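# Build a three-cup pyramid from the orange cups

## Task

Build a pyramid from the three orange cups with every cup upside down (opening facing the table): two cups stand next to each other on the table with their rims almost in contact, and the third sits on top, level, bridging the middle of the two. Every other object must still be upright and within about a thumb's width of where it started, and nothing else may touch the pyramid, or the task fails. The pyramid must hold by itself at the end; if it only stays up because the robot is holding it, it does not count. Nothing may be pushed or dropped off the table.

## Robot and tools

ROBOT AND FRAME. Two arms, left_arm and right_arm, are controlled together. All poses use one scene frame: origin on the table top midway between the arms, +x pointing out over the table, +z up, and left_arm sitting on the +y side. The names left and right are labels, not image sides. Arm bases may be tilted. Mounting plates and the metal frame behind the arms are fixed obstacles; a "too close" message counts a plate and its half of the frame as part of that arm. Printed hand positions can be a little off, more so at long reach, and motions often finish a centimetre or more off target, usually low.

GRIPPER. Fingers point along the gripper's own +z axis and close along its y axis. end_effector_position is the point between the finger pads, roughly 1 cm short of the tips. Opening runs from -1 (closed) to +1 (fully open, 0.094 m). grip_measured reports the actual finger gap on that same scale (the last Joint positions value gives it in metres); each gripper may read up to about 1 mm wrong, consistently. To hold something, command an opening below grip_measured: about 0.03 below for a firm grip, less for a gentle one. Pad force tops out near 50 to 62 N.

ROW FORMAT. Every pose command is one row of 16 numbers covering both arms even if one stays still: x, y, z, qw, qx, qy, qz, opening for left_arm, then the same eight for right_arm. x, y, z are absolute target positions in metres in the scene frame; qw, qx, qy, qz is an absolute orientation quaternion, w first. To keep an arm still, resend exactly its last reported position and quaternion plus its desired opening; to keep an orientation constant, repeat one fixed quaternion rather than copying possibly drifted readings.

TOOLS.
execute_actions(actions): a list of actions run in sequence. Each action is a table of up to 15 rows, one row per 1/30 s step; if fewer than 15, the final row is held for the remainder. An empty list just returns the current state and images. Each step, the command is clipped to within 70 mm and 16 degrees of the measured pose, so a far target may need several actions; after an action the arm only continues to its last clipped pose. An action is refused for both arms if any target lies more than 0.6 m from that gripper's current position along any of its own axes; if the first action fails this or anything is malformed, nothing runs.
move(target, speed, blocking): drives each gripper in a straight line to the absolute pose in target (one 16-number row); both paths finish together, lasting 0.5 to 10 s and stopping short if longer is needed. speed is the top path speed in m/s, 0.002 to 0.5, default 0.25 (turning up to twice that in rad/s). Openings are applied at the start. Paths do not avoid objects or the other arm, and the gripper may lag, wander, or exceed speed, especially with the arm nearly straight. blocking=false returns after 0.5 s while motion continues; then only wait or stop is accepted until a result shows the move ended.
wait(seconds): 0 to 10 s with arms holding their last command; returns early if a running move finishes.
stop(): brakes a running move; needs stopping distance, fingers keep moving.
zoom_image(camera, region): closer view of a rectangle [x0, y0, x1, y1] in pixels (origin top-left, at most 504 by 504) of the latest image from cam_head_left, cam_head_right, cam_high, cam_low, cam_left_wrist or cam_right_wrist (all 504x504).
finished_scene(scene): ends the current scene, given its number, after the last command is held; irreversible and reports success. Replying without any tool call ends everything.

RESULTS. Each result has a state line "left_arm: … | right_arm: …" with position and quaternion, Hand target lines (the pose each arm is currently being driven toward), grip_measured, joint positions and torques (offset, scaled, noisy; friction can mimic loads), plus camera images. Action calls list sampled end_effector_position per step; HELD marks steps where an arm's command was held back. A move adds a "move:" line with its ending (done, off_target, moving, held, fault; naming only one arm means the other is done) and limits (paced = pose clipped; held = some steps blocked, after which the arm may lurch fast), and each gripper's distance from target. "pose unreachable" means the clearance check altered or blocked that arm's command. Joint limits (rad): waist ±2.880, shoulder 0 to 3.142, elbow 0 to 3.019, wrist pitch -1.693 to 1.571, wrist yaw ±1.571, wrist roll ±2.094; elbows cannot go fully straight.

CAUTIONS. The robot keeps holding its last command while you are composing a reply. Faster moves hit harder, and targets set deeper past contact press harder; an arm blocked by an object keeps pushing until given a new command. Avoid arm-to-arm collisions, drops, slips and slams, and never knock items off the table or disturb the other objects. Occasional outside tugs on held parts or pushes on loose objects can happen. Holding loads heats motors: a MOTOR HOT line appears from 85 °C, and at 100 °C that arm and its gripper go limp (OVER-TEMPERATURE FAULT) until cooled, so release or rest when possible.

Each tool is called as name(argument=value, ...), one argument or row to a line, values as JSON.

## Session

execute_actions(
  actions=[],
)

Scene clock: 0.00 s.
left_arm: end_effector_position=(+0.1610, +0.0624, +0.2788) grip_measured=+1.000 end_effector_quat_wxyz=(-0.008, +0.806, +0.591, +0.025) | right_arm: end_effector_position=(+0.2185, -0.4707, +0.2351) grip_measured=+1.000 end_effector_quat_wxyz=(-0.057, -0.400, +0.789, -0.462)
Joint positions: left_arm=[-1.084  1.086  0.901 -1.351 -0.236  0.633  0.094] | right_arm=[-0.779  0.204  0.192 -0.498  0.277 -1.813  0.094]
Joint velocities: left_arm=[-0.005 -0.024 -0.012 -0.007 -0.022 -0.022  0.   ] | right_arm=[-0.015 -0.024 -0.002  0.012 -0.022  0.037  0.   ]
Joint torques (N m, as the arm reports them, + toward a larger angle): no reading
Hand target (left_arm): +0.166, +0.055, +0.288; +0.004, +0.804, +0.594, +0.021
Hand target (right_arm): +0.226, -0.475, +0.255; -0.051, -0.395, +0.783, -0.478

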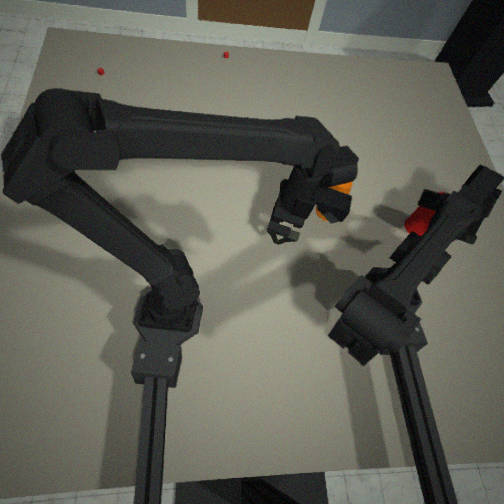

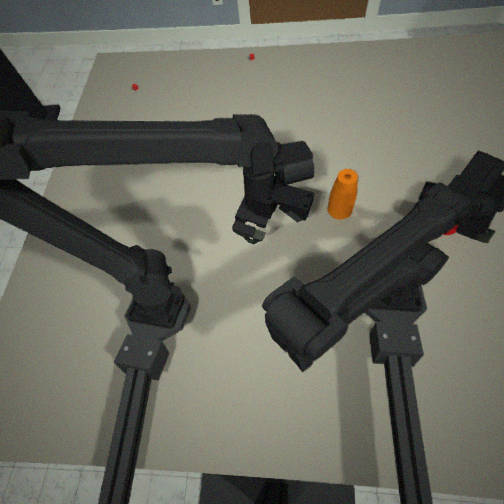

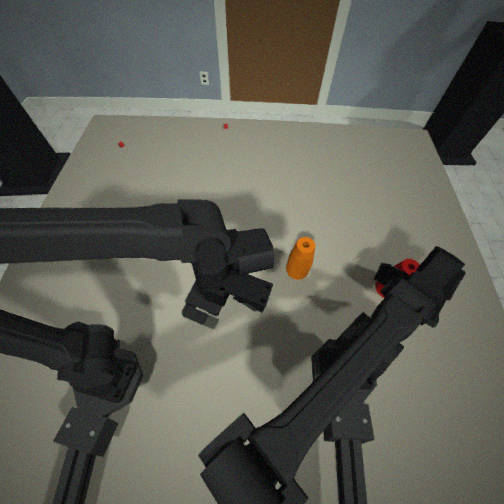

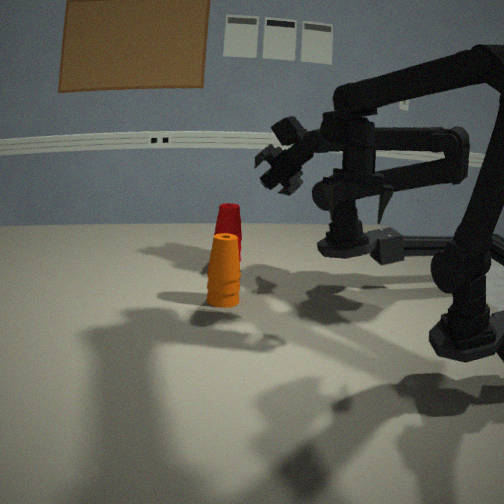

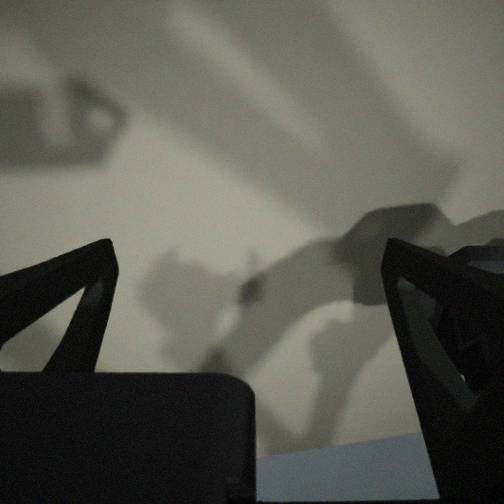

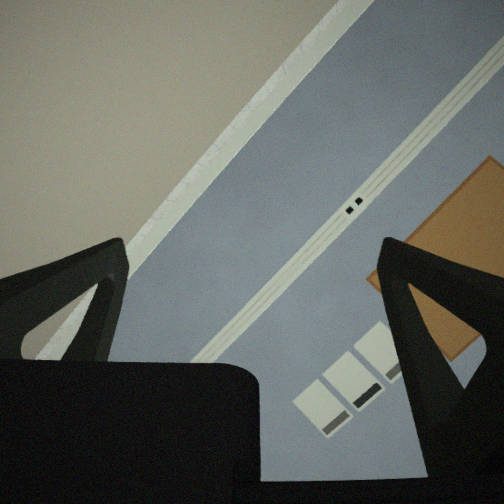

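zoom_image(
  camera="cam_low",
  region=[160, 190, 300, 330],
)

zoom_image(
  camera="cam_high",
  region=[250, 200, 450, 320],
)

zoom_image(
  camera="cam_head_right",
  region=[290, 140, 410, 260],
)

zoom_image(
  camera="cam_head_left",
  region=[290, 140, 470, 260],
)

Region (160, 190, 300, 330) of cam_low's 504x504 image, scaled by 3.600, with more detail than that image has.

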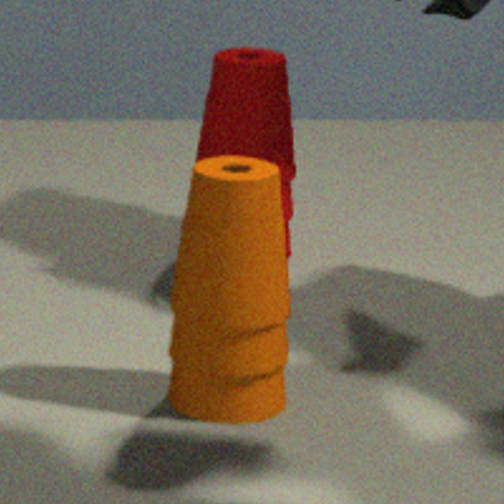

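Region (250, 200, 450, 320) of cam_high's 504x504 image, scaled by 2.520, with more detail than that image has; it fills the top 302 rows of this view, and the rest is white.

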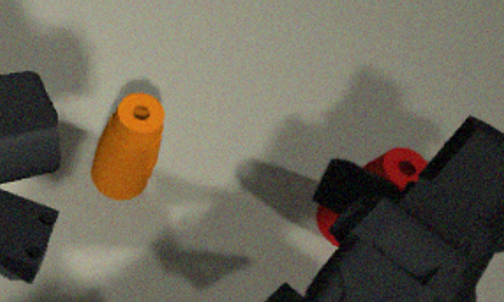

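Region (290, 140, 410, 260) of cam_head_right's 504x504 image, scaled by 4.200, with more detail than that image has.

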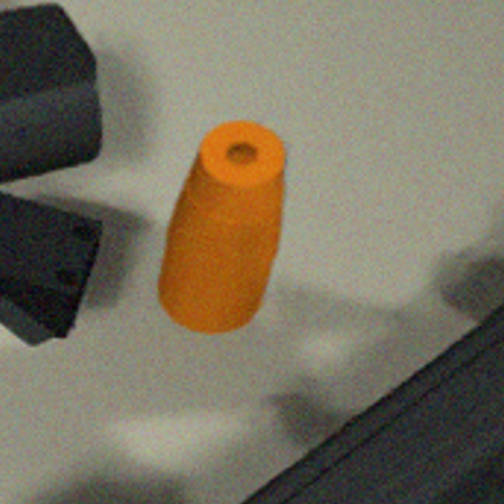

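Region (290, 140, 470, 260) of cam_head_left's 504x504 image, scaled by 2.800, with more detail than that image has.

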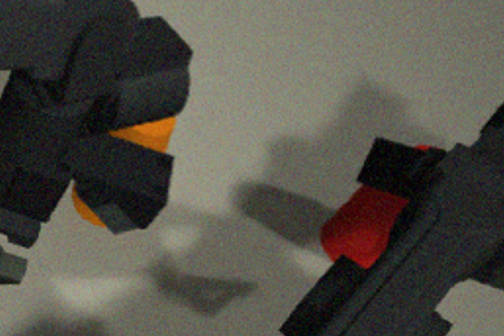

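zoom_image(
  camera="cam_high",
  region=[265, 220, 335, 290],
)

zoom_image(
  camera="cam_low",
  region=[180, 225, 270, 315],
)

zoom_image(
  camera="cam_head_right",
  region=[310, 160, 380, 230],
)

Region (265, 220, 335, 290) of cam_high's 504x504 image, scaled by 7.200, with more detail than that image has.

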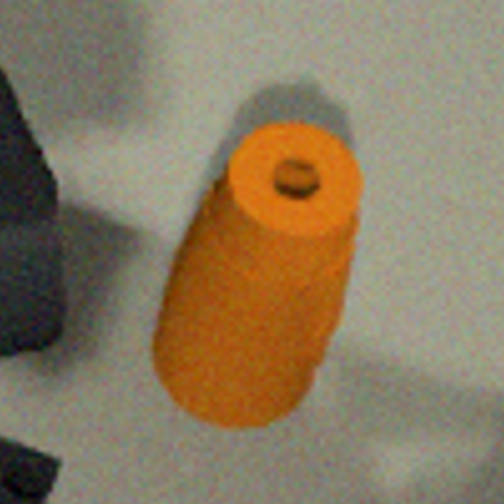

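Region (180, 225, 270, 315) of cam_low's 504x504 image, scaled by 5.600, with more detail than that image has.

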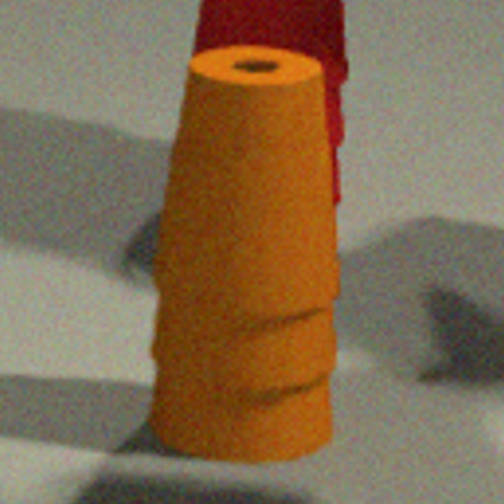

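Region (310, 160, 380, 230) of cam_head_right's 504x504 image, scaled by 7.200, with more detail than that image has.

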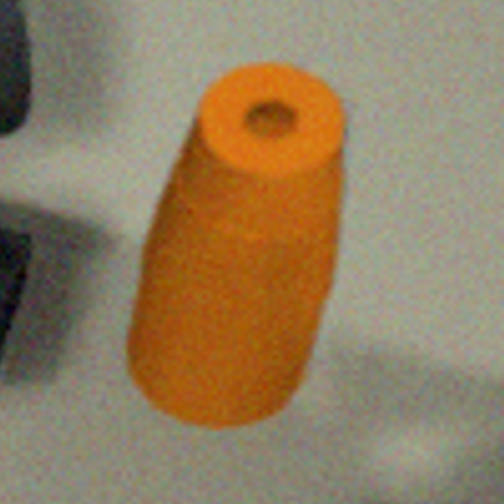

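move(
  target=[0.166,0.055,0.288,0.004,0.804,0.594,0.021,1,0.388,-0.162,0.245,0,0,1,0,1],
  speed=0.4,
)

Scene clock: 13.57 s.
left_arm: end_effector_position=(+0.1610, +0.0624, +0.2788) grip_measured=+1.000 end_effector_quat_wxyz=(-0.008, +0.806, +0.591, +0.025) | right_arm: end_effector_position=(+0.3597, -0.1710, +0.2294) grip_measured=+1.000 end_effector_quat_wxyz=(-0.028, -0.009, +0.999, -0.017)
Joint positions: left_arm=[-1.084  1.086  0.901 -1.351 -0.236  0.633  0.094] | right_arm=[ 0.381  1.059  0.827 -1.228  0.12   0.334  0.094]
Joint velocities: left_arm=[-0.005 -0.005  0.007  0.007 -0.051  0.007  0.   ] | right_arm=[-0.005 -0.005 -0.002 -0.012  0.007 -0.007  0.   ]
Joint torques (N m, as the arm reports them, + toward a larger angle): left_arm=[-0.23 -6.14  9.44  0.44  0.25 -0.07] | right_arm=[ 0.46 -6.85 11.64  0.71  0.08  0.06]
Hand target (left_arm): +0.166, +0.055, +0.288; +0.004, +0.804, +0.594, +0.021
Hand target (right_arm): +0.382, -0.161, +0.248; +0.001, -0.004, +1.000, -0.007
Off the commanded pose (left_arm): 0.013 m, 1 deg.
Off the commanded pose (right_arm): 0.034 m, 4 deg.
move: off_target (left_arm, right_arm); limits=paced

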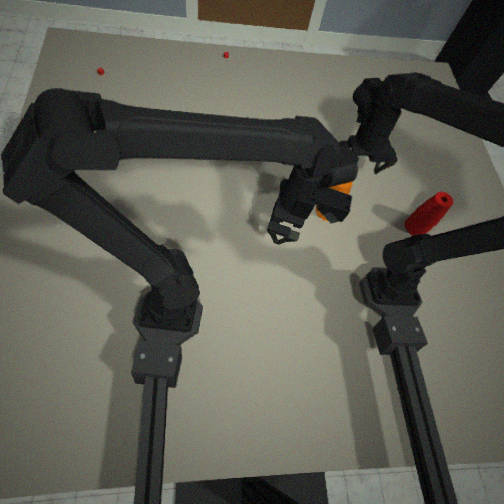

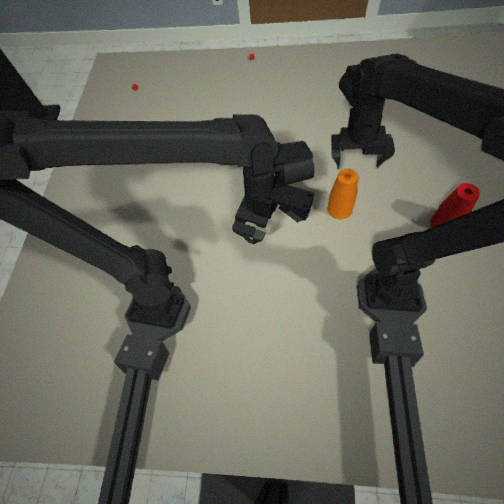

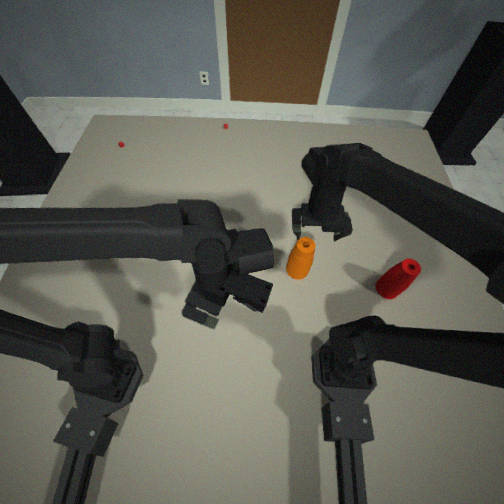

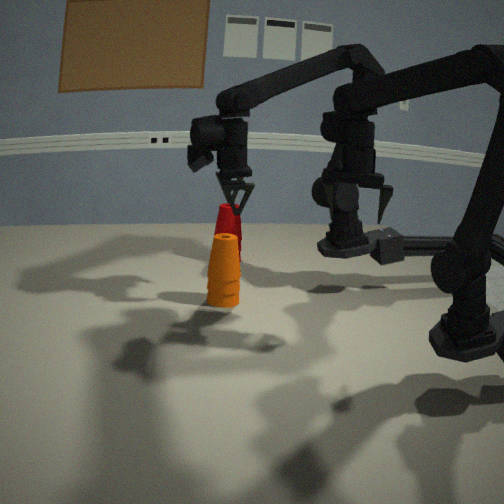

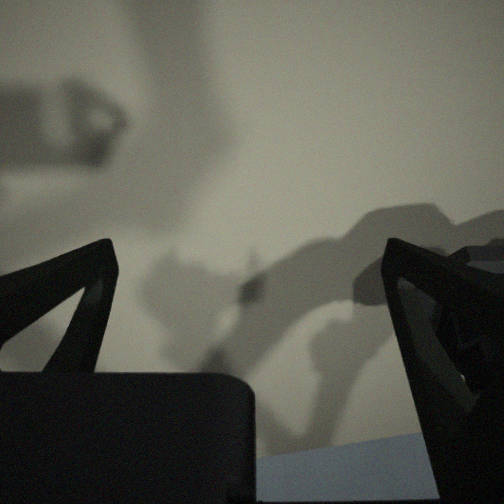

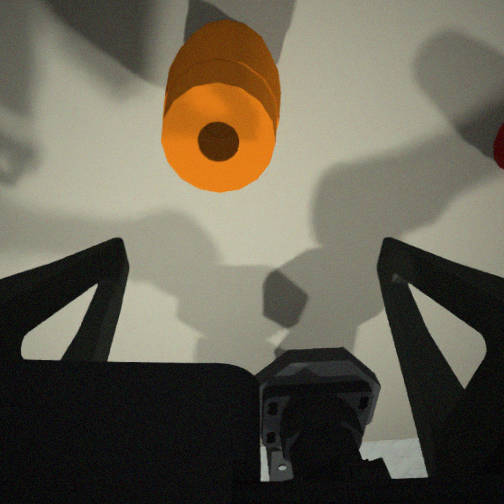

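zoom_image(
  camera="cam_right_wrist",
  region=[130, 0, 330, 200],
)

zoom_image(
  camera="cam_low",
  region=[160, 160, 320, 320],
)

Region (130, 0, 330, 200) of cam_right_wrist's 504x504 image, scaled by 2.520, with more detail than that image has.

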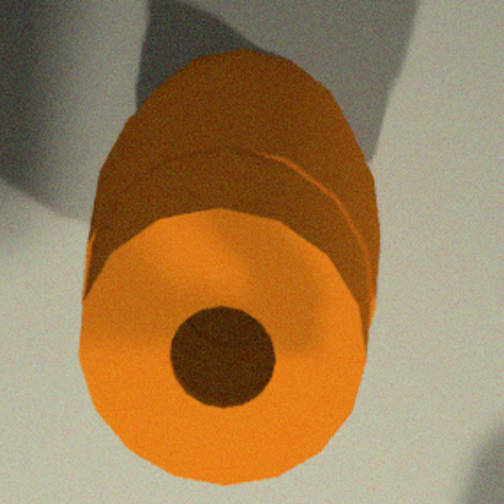

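Region (160, 160, 320, 320) of cam_low's 504x504 image, scaled by 3.150, with more detail than that image has.

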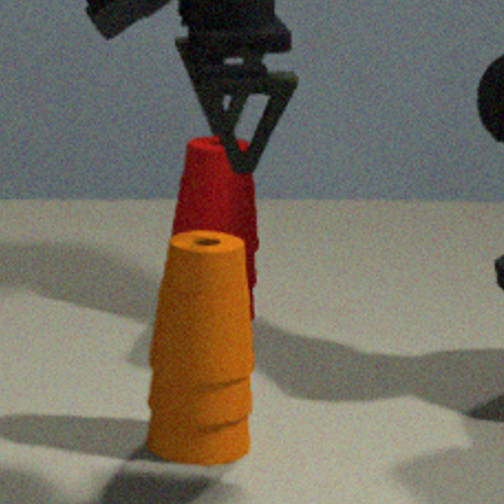

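move(
  target=[0.166,0.055,0.288,0.004,0.804,0.594,0.021,1,0.381,-0.155,0.134,0,0,1,0,1],
  speed=0.15,
)

zoom_image(
  camera="cam_low",
  region=[160, 180, 300, 320],
)

Scene clock: 19.10 s.
left_arm: end_effector_position=(+0.1610, +0.0624, +0.2788) grip_measured=+1.000 end_effector_quat_wxyz=(-0.008, +0.806, +0.591, +0.025) | right_arm: end_effector_position=(+0.3770, -0.1515, +0.1339) grip_measured=+1.000 end_effector_quat_wxyz=(-0.005, -0.005, +1.000, -0.002)
Joint positions: left_arm=[-1.084  1.086  0.901 -1.351 -0.236  0.633  0.094] | right_arm=[ 0.381  1.25   0.707 -0.864  0.106  0.337  0.094]
Joint velocities: left_arm=[-0.005  0.005  0.002  0.007 -0.051 -0.007  0.   ] | right_arm=[-0.005 -0.005 -0.012  0.007  0.007 -0.007  0.   ]
Joint torques (N m, as the arm reports them, + toward a larger angle): left_arm=[-0.52 -6.53  9.19  0.3   0.27 -0.13] | right_arm=[-0.91 -8.49  5.7   0.91 -0.12 -0.13]
Hand target (left_arm): +0.166, +0.055, +0.288; +0.004, +0.804, +0.594, +0.021
Hand target (right_arm): +0.380, -0.155, +0.134; -0.000, +0.000, +1.000, -0.000
Off the commanded pose (left_arm): 0.013 m, 1 deg.
Off the commanded pose (right_arm): 0.005 m, 1 deg.
move: off_target (left_arm)

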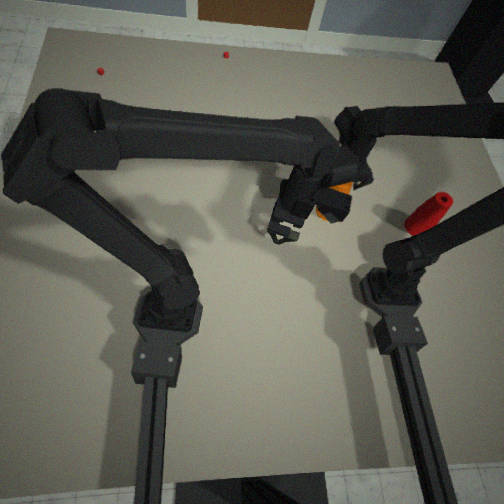

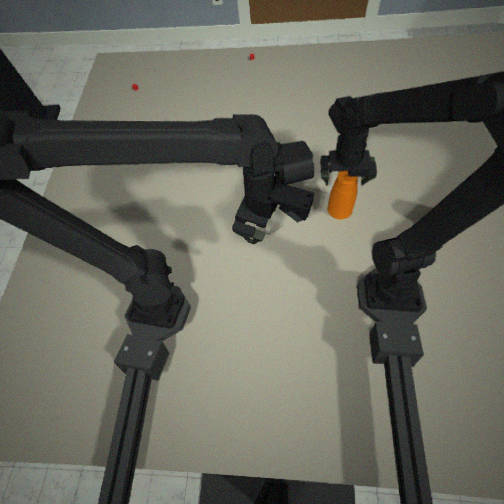

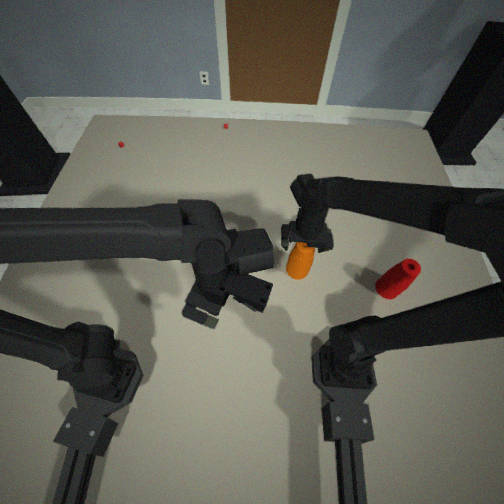

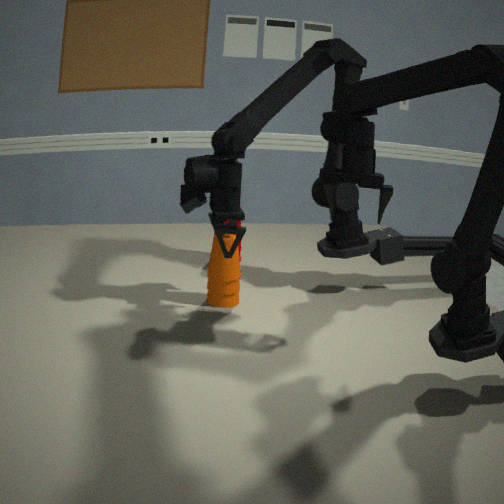

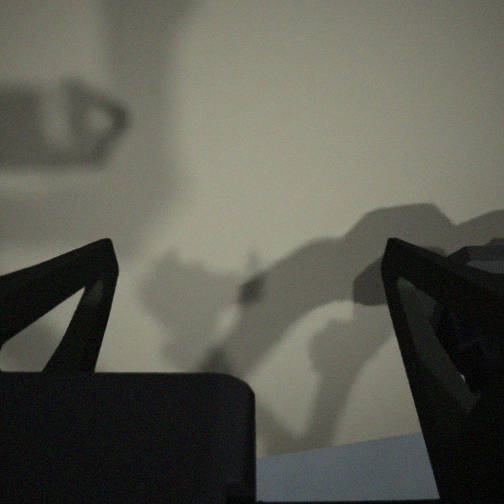

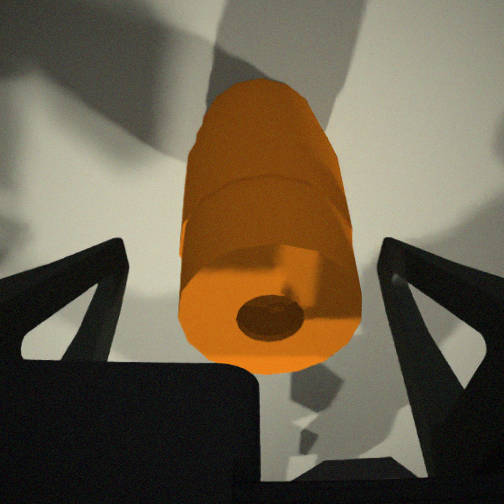

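Region (160, 180, 300, 320) of cam_low's 504x504 image, scaled by 3.600, with more detail than that image has.

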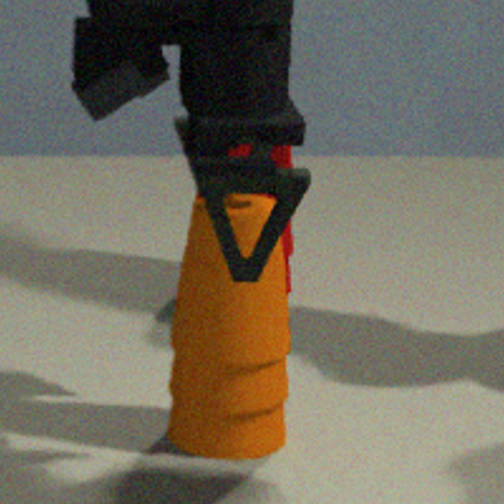

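execute_actions(
  actions=[
    [
[0.166,0.055,0.288,0.004,0.804,0.594,0.021,1,0.3815,-0.1561,0.134,0,0,1,0,0.9],
[0.166,0.055,0.288,0.004,0.804,0.594,0.021,1,0.3822,-0.1573,0.134,0,0,1,0,0.8],
[0.166,0.055,0.288,0.004,0.804,0.594,0.021,1,0.3847,-0.1577,0.1354,0.0019,0.0003,1,0.0008,0.7],
[0.166,0.055,0.288,0.004,0.804,0.594,0.021,1,0.3873,-0.1580,0.1368,0.0038,0.0007,1,0.0017,0.6],
[0.166,0.055,0.288,0.004,0.804,0.594,0.021,1,0.3893,-0.1572,0.1383,0.0058,0.001,1,0.0025,0.52],
[0.166,0.055,0.288,0.004,0.804,0.594,0.021,1,0.3912,-0.1564,0.1397,0.0077,0.0013,1,0.0033,0.46],
[0.166,0.055,0.288,0.004,0.804,0.594,0.021,1,0.3931,-0.1555,0.1411,0.0096,0.0017,1,0.0042,0.41],
[0.166,0.055,0.288,0.004,0.804,0.594,0.021,1,0.3950,-0.1547,0.1425,0.0115,0.002,1,0.005,0.37],
[0.166,0.055,0.288,0.004,0.804,0.594,0.021,1,0.3969,-0.1539,0.1439,0.0134,0.0023,1,0.0058,0.34],
[0.166,0.055,0.288,0.004,0.804,0.594,0.021,1,0.3983,-0.1519,0.1453,0.0153,0.0027,1,0.0067,0.315],
[0.166,0.055,0.288,0.004,0.804,0.594,0.021,1,0.3998,-0.1500,0.1468,0.0173,0.003,1,0.0075,0.295],
[0.166,0.055,0.288,0.004,0.804,0.594,0.021,1,0.4012,-0.1482,0.1482,0.0192,0.0033,1,0.0083,0.275],
[0.166,0.055,0.288,0.004,0.804,0.594,0.021,1,0.4026,-0.1462,0.1496,0.0211,0.0037,1,0.0092,0.258],
[0.166,0.055,0.288,0.004,0.804,0.594,0.021,1,0.4040,-0.1444,0.151,0.023,0.004,1,0.010,0.243],
[0.166,0.055,0.288,0.004,0.804,0.594,0.021,1,0.4035,-0.1433,0.151,0.023,0.004,1,0.010,0.23]
],
  ],
)

execute_actions(
  actions=[],
)

Scene clock: 27.47 s.
left_arm: end_effector_position=(+0.1610, +0.0624, +0.2788) grip_measured=+1.000 end_effector_quat_wxyz=(-0.008, +0.806, +0.591, +0.025) | right_arm: end_effector_position=(+0.3784, -0.1562, +0.1334) grip_measured=+0.274 end_effector_quat_wxyz=(-0.006, +0.002, +1.000, -0.002)
Joint positions: left_arm=[-1.084  1.086  0.901 -1.351 -0.236  0.633  0.094] | right_arm=[ 0.365  1.25   0.707 -0.864  0.102  0.334  0.06 ]
Joint velocities: left_arm=[-0.005 -0.005 -0.012  0.012  0.022 -0.007  0.   ] | right_arm=[ 0.005 -0.005  0.012 -0.022 -0.037  0.007 -0.001]
Joint torques (N m, as the arm reports them, + toward a larger angle): left_arm=[-0.85 -6.    9.37  0.46  0.26 -0.1 ] | right_arm=[ 1.23 -9.15 10.06  0.64 -0.03  0.06]
Hand target (left_arm): +0.166, +0.055, +0.288; +0.004, +0.804, +0.594, +0.021
Hand target (right_arm): +0.402, -0.143, +0.151; +0.023, +0.004, +1.000, +0.010
Off the commanded pose (left_arm): 0.013 m, 1 deg.
Off the commanded pose (right_arm): 0.033 m, 4 deg.
Step readings (end_effector_position):
0: left_arm (+0.1610, +0.0624, +0.2788) | right_arm (+0.3770, -0.1515, +0.1339)
1: left_arm (+0.1610, +0.0624, +0.2788) | right_arm (+0.3771, -0.1516, +0.1339)
2: left_arm (+0.1610, +0.0624, +0.2788) | right_arm (+0.3771, -0.1519, +0.1338)
4: left_arm (+0.1610, +0.0624, +0.2788) | right_arm (+0.3776, -0.1535, +0.1336)
8: left_arm (+0.1610, +0.0624, +0.2788) | right_arm (+0.3784, -0.1565, +0.1333)
15: end_effector_position above

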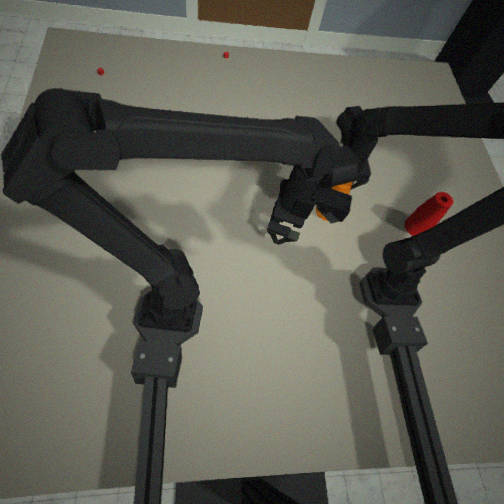

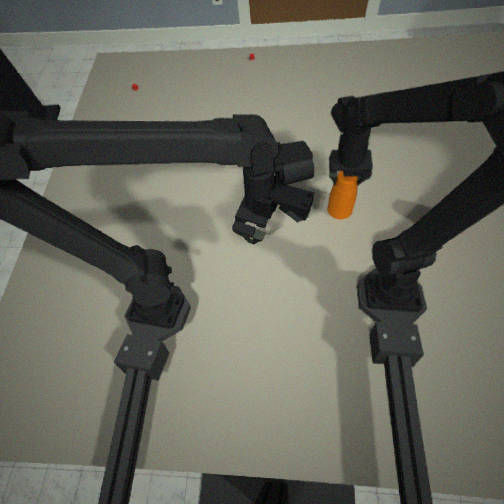

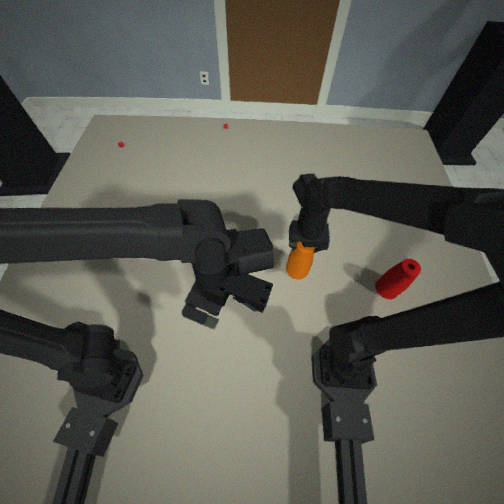

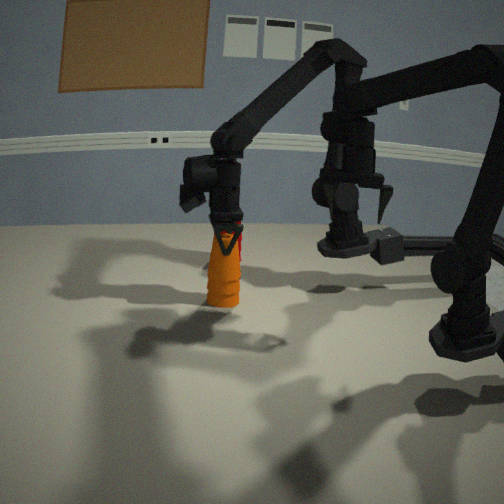

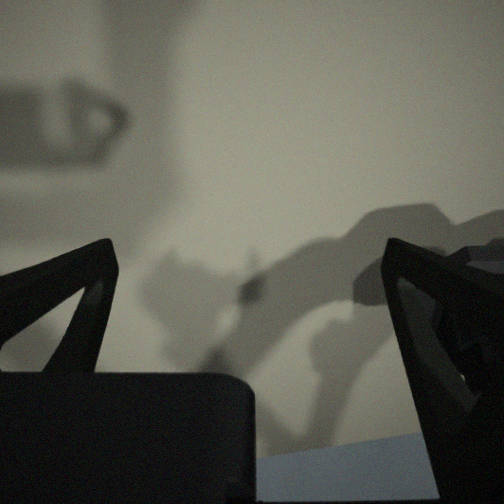

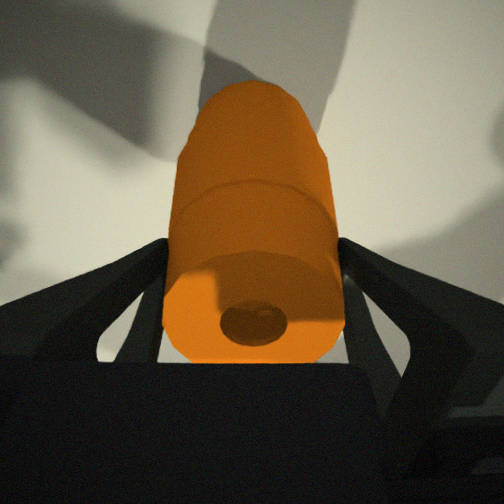

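Scene clock: 27.47 s.
left_arm: end_effector_position=(+0.1610, +0.0624, +0.2788) grip_measured=+1.000 end_effector_quat_wxyz=(-0.008, +0.806, +0.591, +0.025) | right_arm: end_effector_position=(+0.3784, -0.1562, +0.1334) grip_measured=+0.274 end_effector_quat_wxyz=(-0.006, +0.002, +1.000, -0.002)
Joint positions: left_arm=[-1.084  1.086  0.901 -1.351 -0.236  0.633  0.094] | right_arm=[ 0.365  1.25   0.707 -0.864  0.102  0.334  0.06 ]
Joint velocities: left_arm=[-0.005 -0.005 -0.012  0.012  0.022 -0.007  0.   ] | right_arm=[ 0.005 -0.005  0.012 -0.022 -0.037  0.007 -0.001]
Joint torques (N m, as the arm reports them, + toward a larger angle): left_arm=[-0.85 -6.    9.37  0.46  0.26 -0.1 ] | right_arm=[ 1.23 -9.15 10.06  0.64 -0.03  0.06]
Hand target (left_arm): +0.166, +0.055, +0.288; +0.004, +0.804, +0.594, +0.021
Hand target (right_arm): +0.402, -0.143, +0.151; +0.023, +0.004, +1.000, +0.010
Off the commanded pose (left_arm): 0.013 m, 1 deg.
Off the commanded pose (right_arm): 0.033 m, 4 deg.

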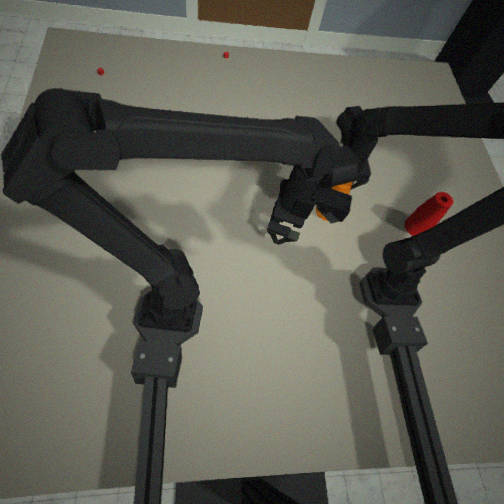

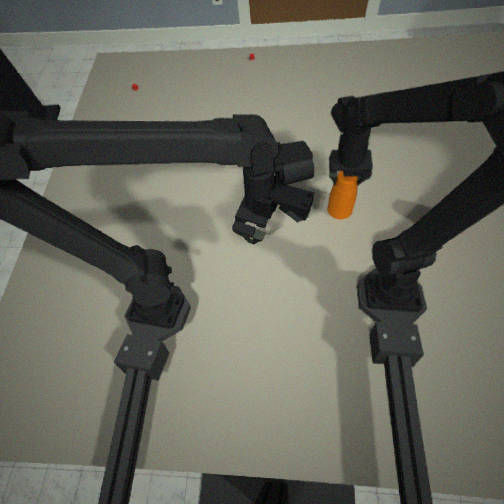

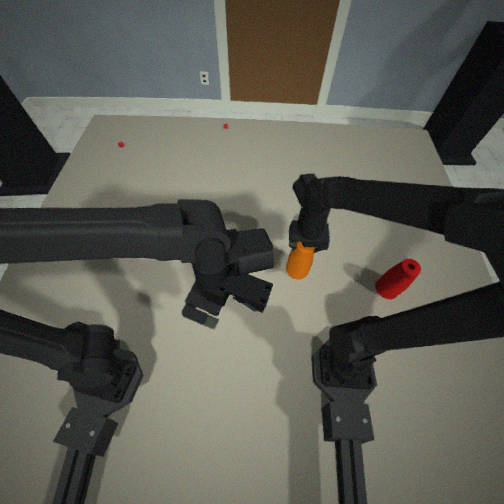

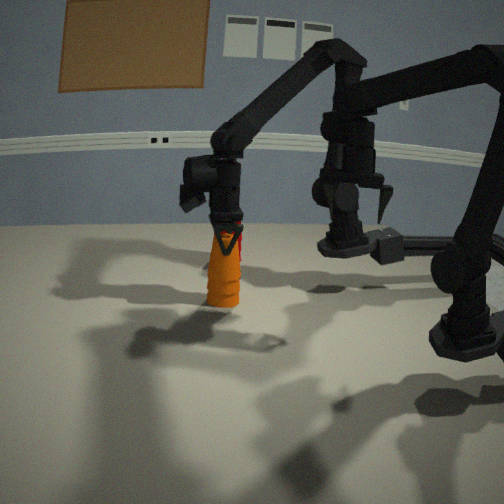

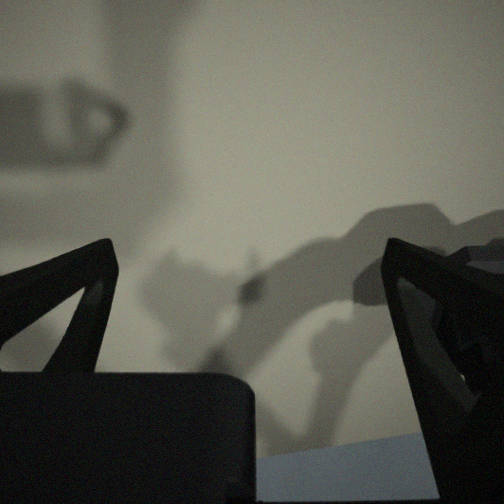

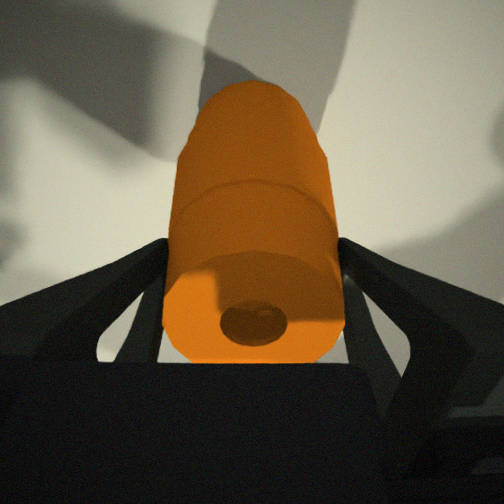

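execute_actions(
  actions=[
    [
[0.166,0.055,0.288,0.004,0.804,0.594,0.021,1,0.4035,-0.1433,0.154,0.023,0.004,1,0.010,0.243],
[0.166,0.055,0.288,0.004,0.804,0.594,0.021,1,0.4035,-0.1433,0.158,0.023,0.004,1,0.010,0.243],
[0.166,0.055,0.288,0.004,0.804,0.594,0.021,1,0.4035,-0.1432,0.163,0.023,0.004,1,0.010,0.243],
[0.166,0.055,0.288,0.004,0.804,0.594,0.021,1,0.4034,-0.1431,0.168,0.023,0.004,1,0.010,0.243],
[0.166,0.055,0.288,0.004,0.804,0.594,0.021,1,0.4033,-0.1430,0.174,0.023,0.004,1,0.010,0.243],
[0.166,0.055,0.288,0.004,0.804,0.594,0.021,1,0.4031,-0.1430,0.180,0.023,0.004,1,0.010,0.243],
[0.166,0.055,0.288,0.004,0.804,0.594,0.021,1,0.4029,-0.1430,0.186,0.023,0.004,1,0.010,0.243],
[0.166,0.055,0.288,0.004,0.804,0.594,0.021,1,0.4026,-0.1430,0.192,0.023,0.004,1,0.010,0.243],
[0.166,0.055,0.288,0.004,0.804,0.594,0.021,1,0.4023,-0.1431,0.198,0.023,0.004,1,0.010,0.243],
[0.166,0.055,0.288,0.004,0.804,0.594,0.021,1,0.4019,-0.1432,0.204,0.023,0.004,1,0.010,0.243],
[0.166,0.055,0.288,0.004,0.804,0.594,0.021,1,0.4015,-0.1434,0.210,0.023,0.004,1,0.010,0.243],
[0.166,0.055,0.288,0.004,0.804,0.594,0.021,1,0.4010,-0.1436,0.216,0.023,0.004,1,0.010,0.243],
[0.166,0.055,0.288,0.004,0.804,0.594,0.021,1,0.4005,-0.1438,0.222,0.023,0.004,1,0.010,0.243],
[0.166,0.055,0.288,0.004,0.804,0.594,0.021,1,0.4000,-0.1440,0.227,0.023,0.004,1,0.010,0.243],
[0.166,0.055,0.288,0.004,0.804,0.594,0.021,1,0.3995,-0.1442,0.231,0.023,0.004,1,0.010,0.243]
],
  ],
)

Scene clock: 34.80 s.
left_arm: end_effector_position=(+0.1610, +0.0624, +0.2788) grip_measured=+1.000 end_effector_quat_wxyz=(-0.008, +0.806, +0.591, +0.025) | right_arm: end_effector_position=(+0.3801, -0.1534, +0.1951) grip_measured=+0.274 end_effector_quat_wxyz=(-0.005, -0.002, +1.000, -0.000)
Joint positions: left_arm=[-1.084  1.086  0.901 -1.351 -0.236  0.633  0.094] | right_arm=[ 0.392  1.139  0.797 -1.064  0.105  0.353  0.06 ]
Joint velocities: left_arm=[-0.015  0.005 -0.007 -0.002 -0.007  0.022  0.   ] | right_arm=[ 0.063 -0.308  0.276 -0.496  0.051  0.051 -0.   ]
Joint torques (N m, as the arm reports them, + toward a larger angle): left_arm=[-0.28 -6.04  9.29  0.57  0.24 -0.05] | right_arm=[ 0.72 -8.98 11.12  0.23  0.07  0.09]
Hand target (left_arm): +0.166, +0.055, +0.288; +0.004, +0.804, +0.594, +0.021
Hand target (right_arm): +0.399, -0.145, +0.229; +0.024, +0.004, +1.000, +0.011
Off the commanded pose (left_arm): 0.013 m, 1 deg.
Off the commanded pose (right_arm): 0.042 m, 3 deg.
Step readings (end_effector_position):
0: left_arm (+0.1610, +0.0624, +0.2788) | right_arm (+0.3780, -0.1551, +0.1335)
1: left_arm (+0.1610, +0.0624, +0.2788) | right_arm (+0.3780, -0.1551, +0.1335)
2: left_arm (+0.1610, +0.0624, +0.2788) | right_arm (+0.3781, -0.1551, +0.1337)
4: left_arm (+0.1610, +0.0624, +0.2788) | right_arm (+0.3772, -0.1552, +0.1355)
8: left_arm (+0.1610, +0.0624, +0.2788) | right_arm (+0.3759, -0.1548, +0.1493)
15: end_effector_position above

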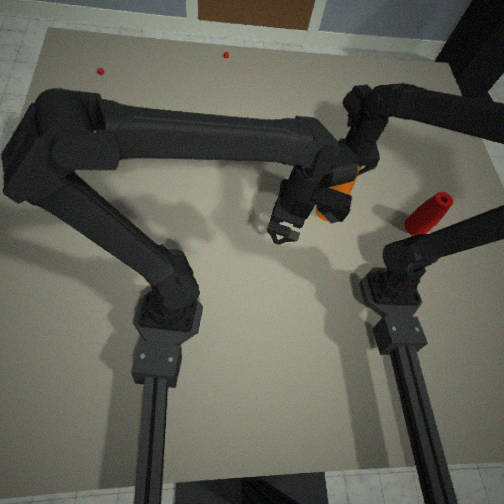

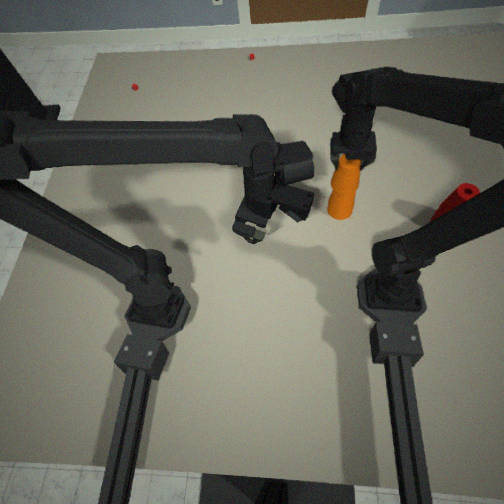

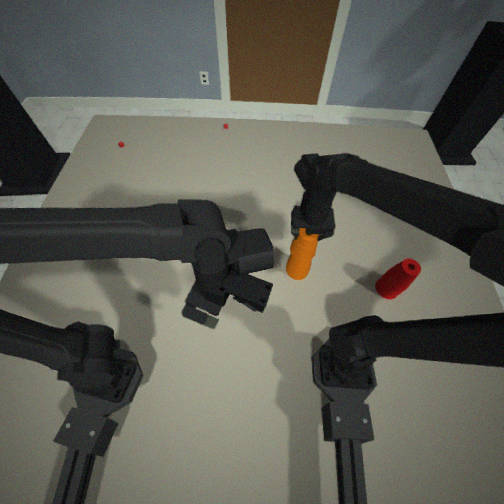

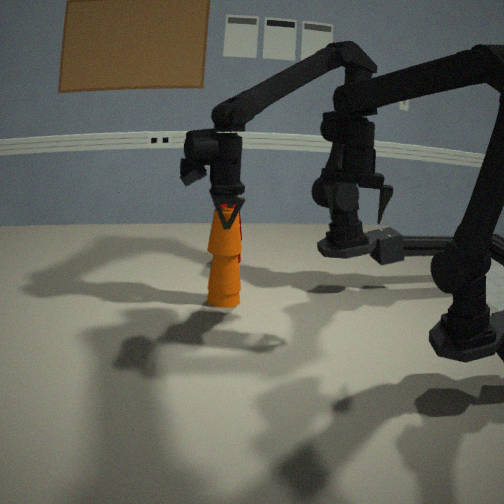

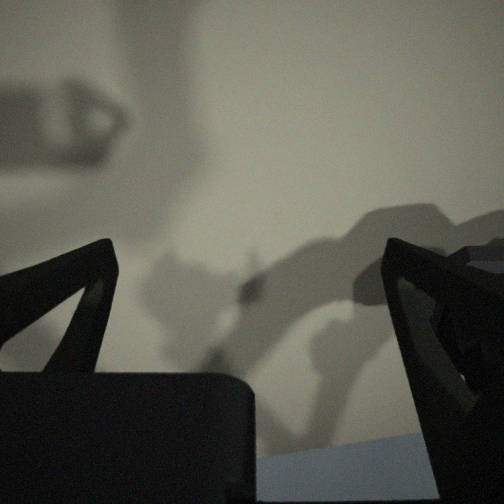

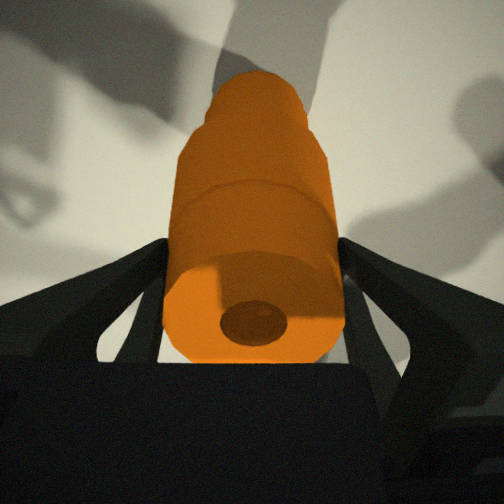

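execute_actions(
  actions=[],
)

zoom_image(
  camera="cam_low",
  region=[160, 180, 300, 320],
)

Scene clock: 35.13 s.
left_arm: end_effector_position=(+0.1610, +0.0624, +0.2788) grip_measured=+1.000 end_effector_quat_wxyz=(-0.008, +0.806, +0.591, +0.025) | right_arm: end_effector_position=(+0.3829, -0.1529, +0.2112) grip_measured=+0.274 end_effector_quat_wxyz=(+0.004, +0.000, +1.000, +0.003)
Joint positions: left_arm=[-1.084  1.086  0.901 -1.351 -0.236  0.633  0.094] | right_arm=[ 0.396  1.111  0.819 -1.096  0.106  0.36   0.06 ]
Joint velocities: left_arm=[-0.024 -0.005  0.017 -0.002  0.081 -0.022  0.   ] | right_arm=[-0.005 -0.015  0.022 -0.007 -0.037  0.066  0.001]
Joint torques (N m, as the arm reports them, + toward a larger angle): left_arm=[-0.65 -7.06  9.24  0.29  0.28 -0.05] | right_arm=[ 0.53 -8.25 10.88  0.18  0.06  0.11]
Hand target (left_arm): +0.166, +0.055, +0.288; +0.004, +0.804, +0.594, +0.021
Hand target (right_arm): +0.398, -0.145, +0.229; +0.024, +0.004, +1.000, +0.011
Off the commanded pose (left_arm): 0.013 m, 1 deg.
Off the commanded pose (right_arm): 0.027 m, 2 deg.

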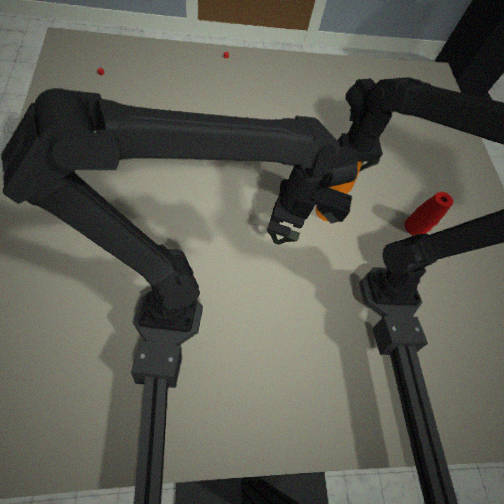

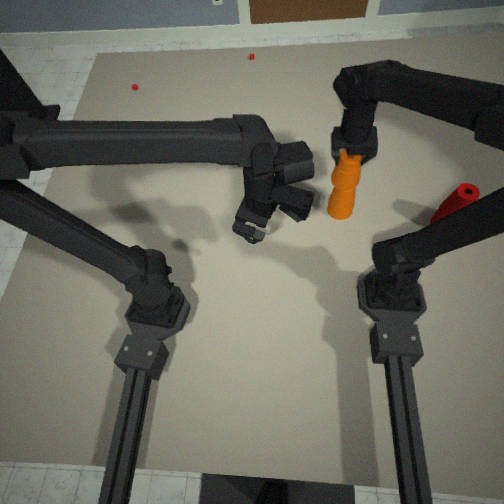

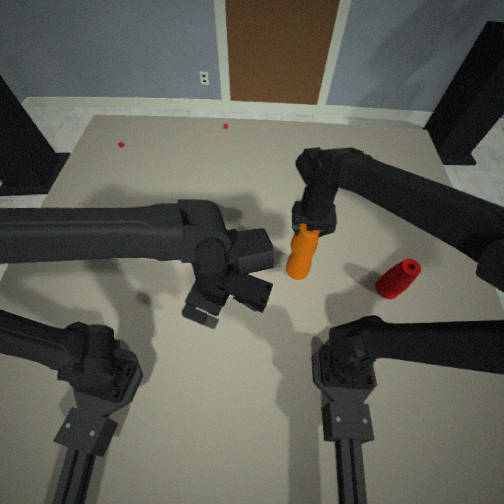

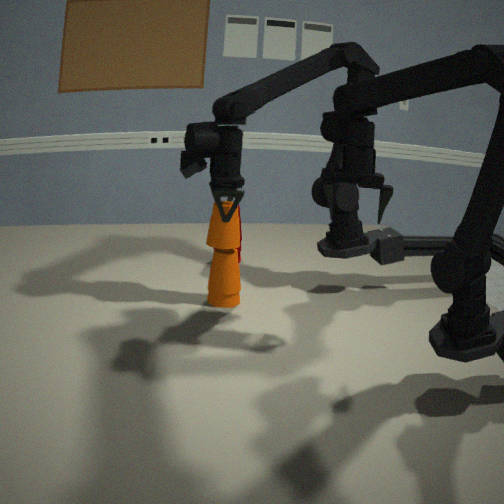

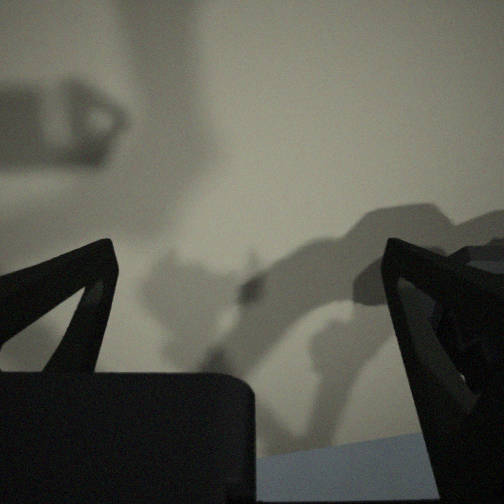

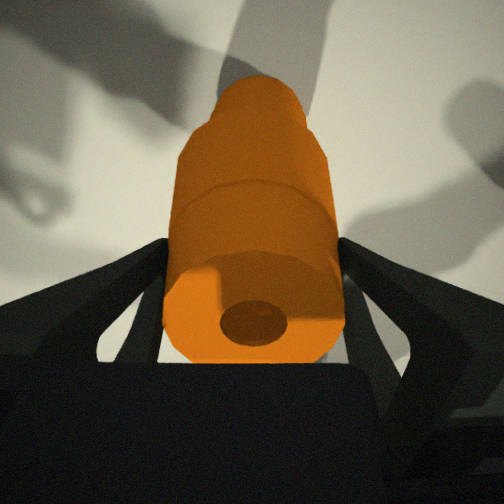

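Region (160, 180, 300, 320) of cam_low's 504x504 image, scaled by 3.600, with more detail than that image has.

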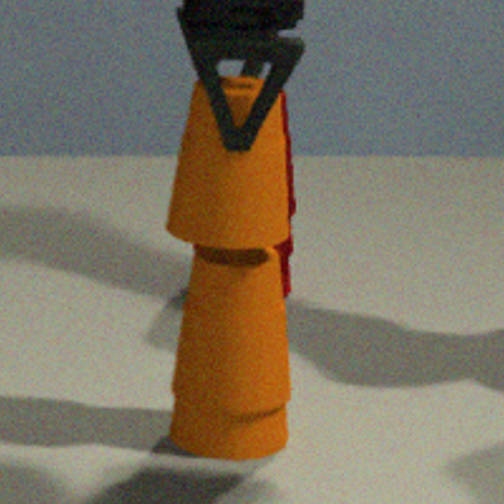

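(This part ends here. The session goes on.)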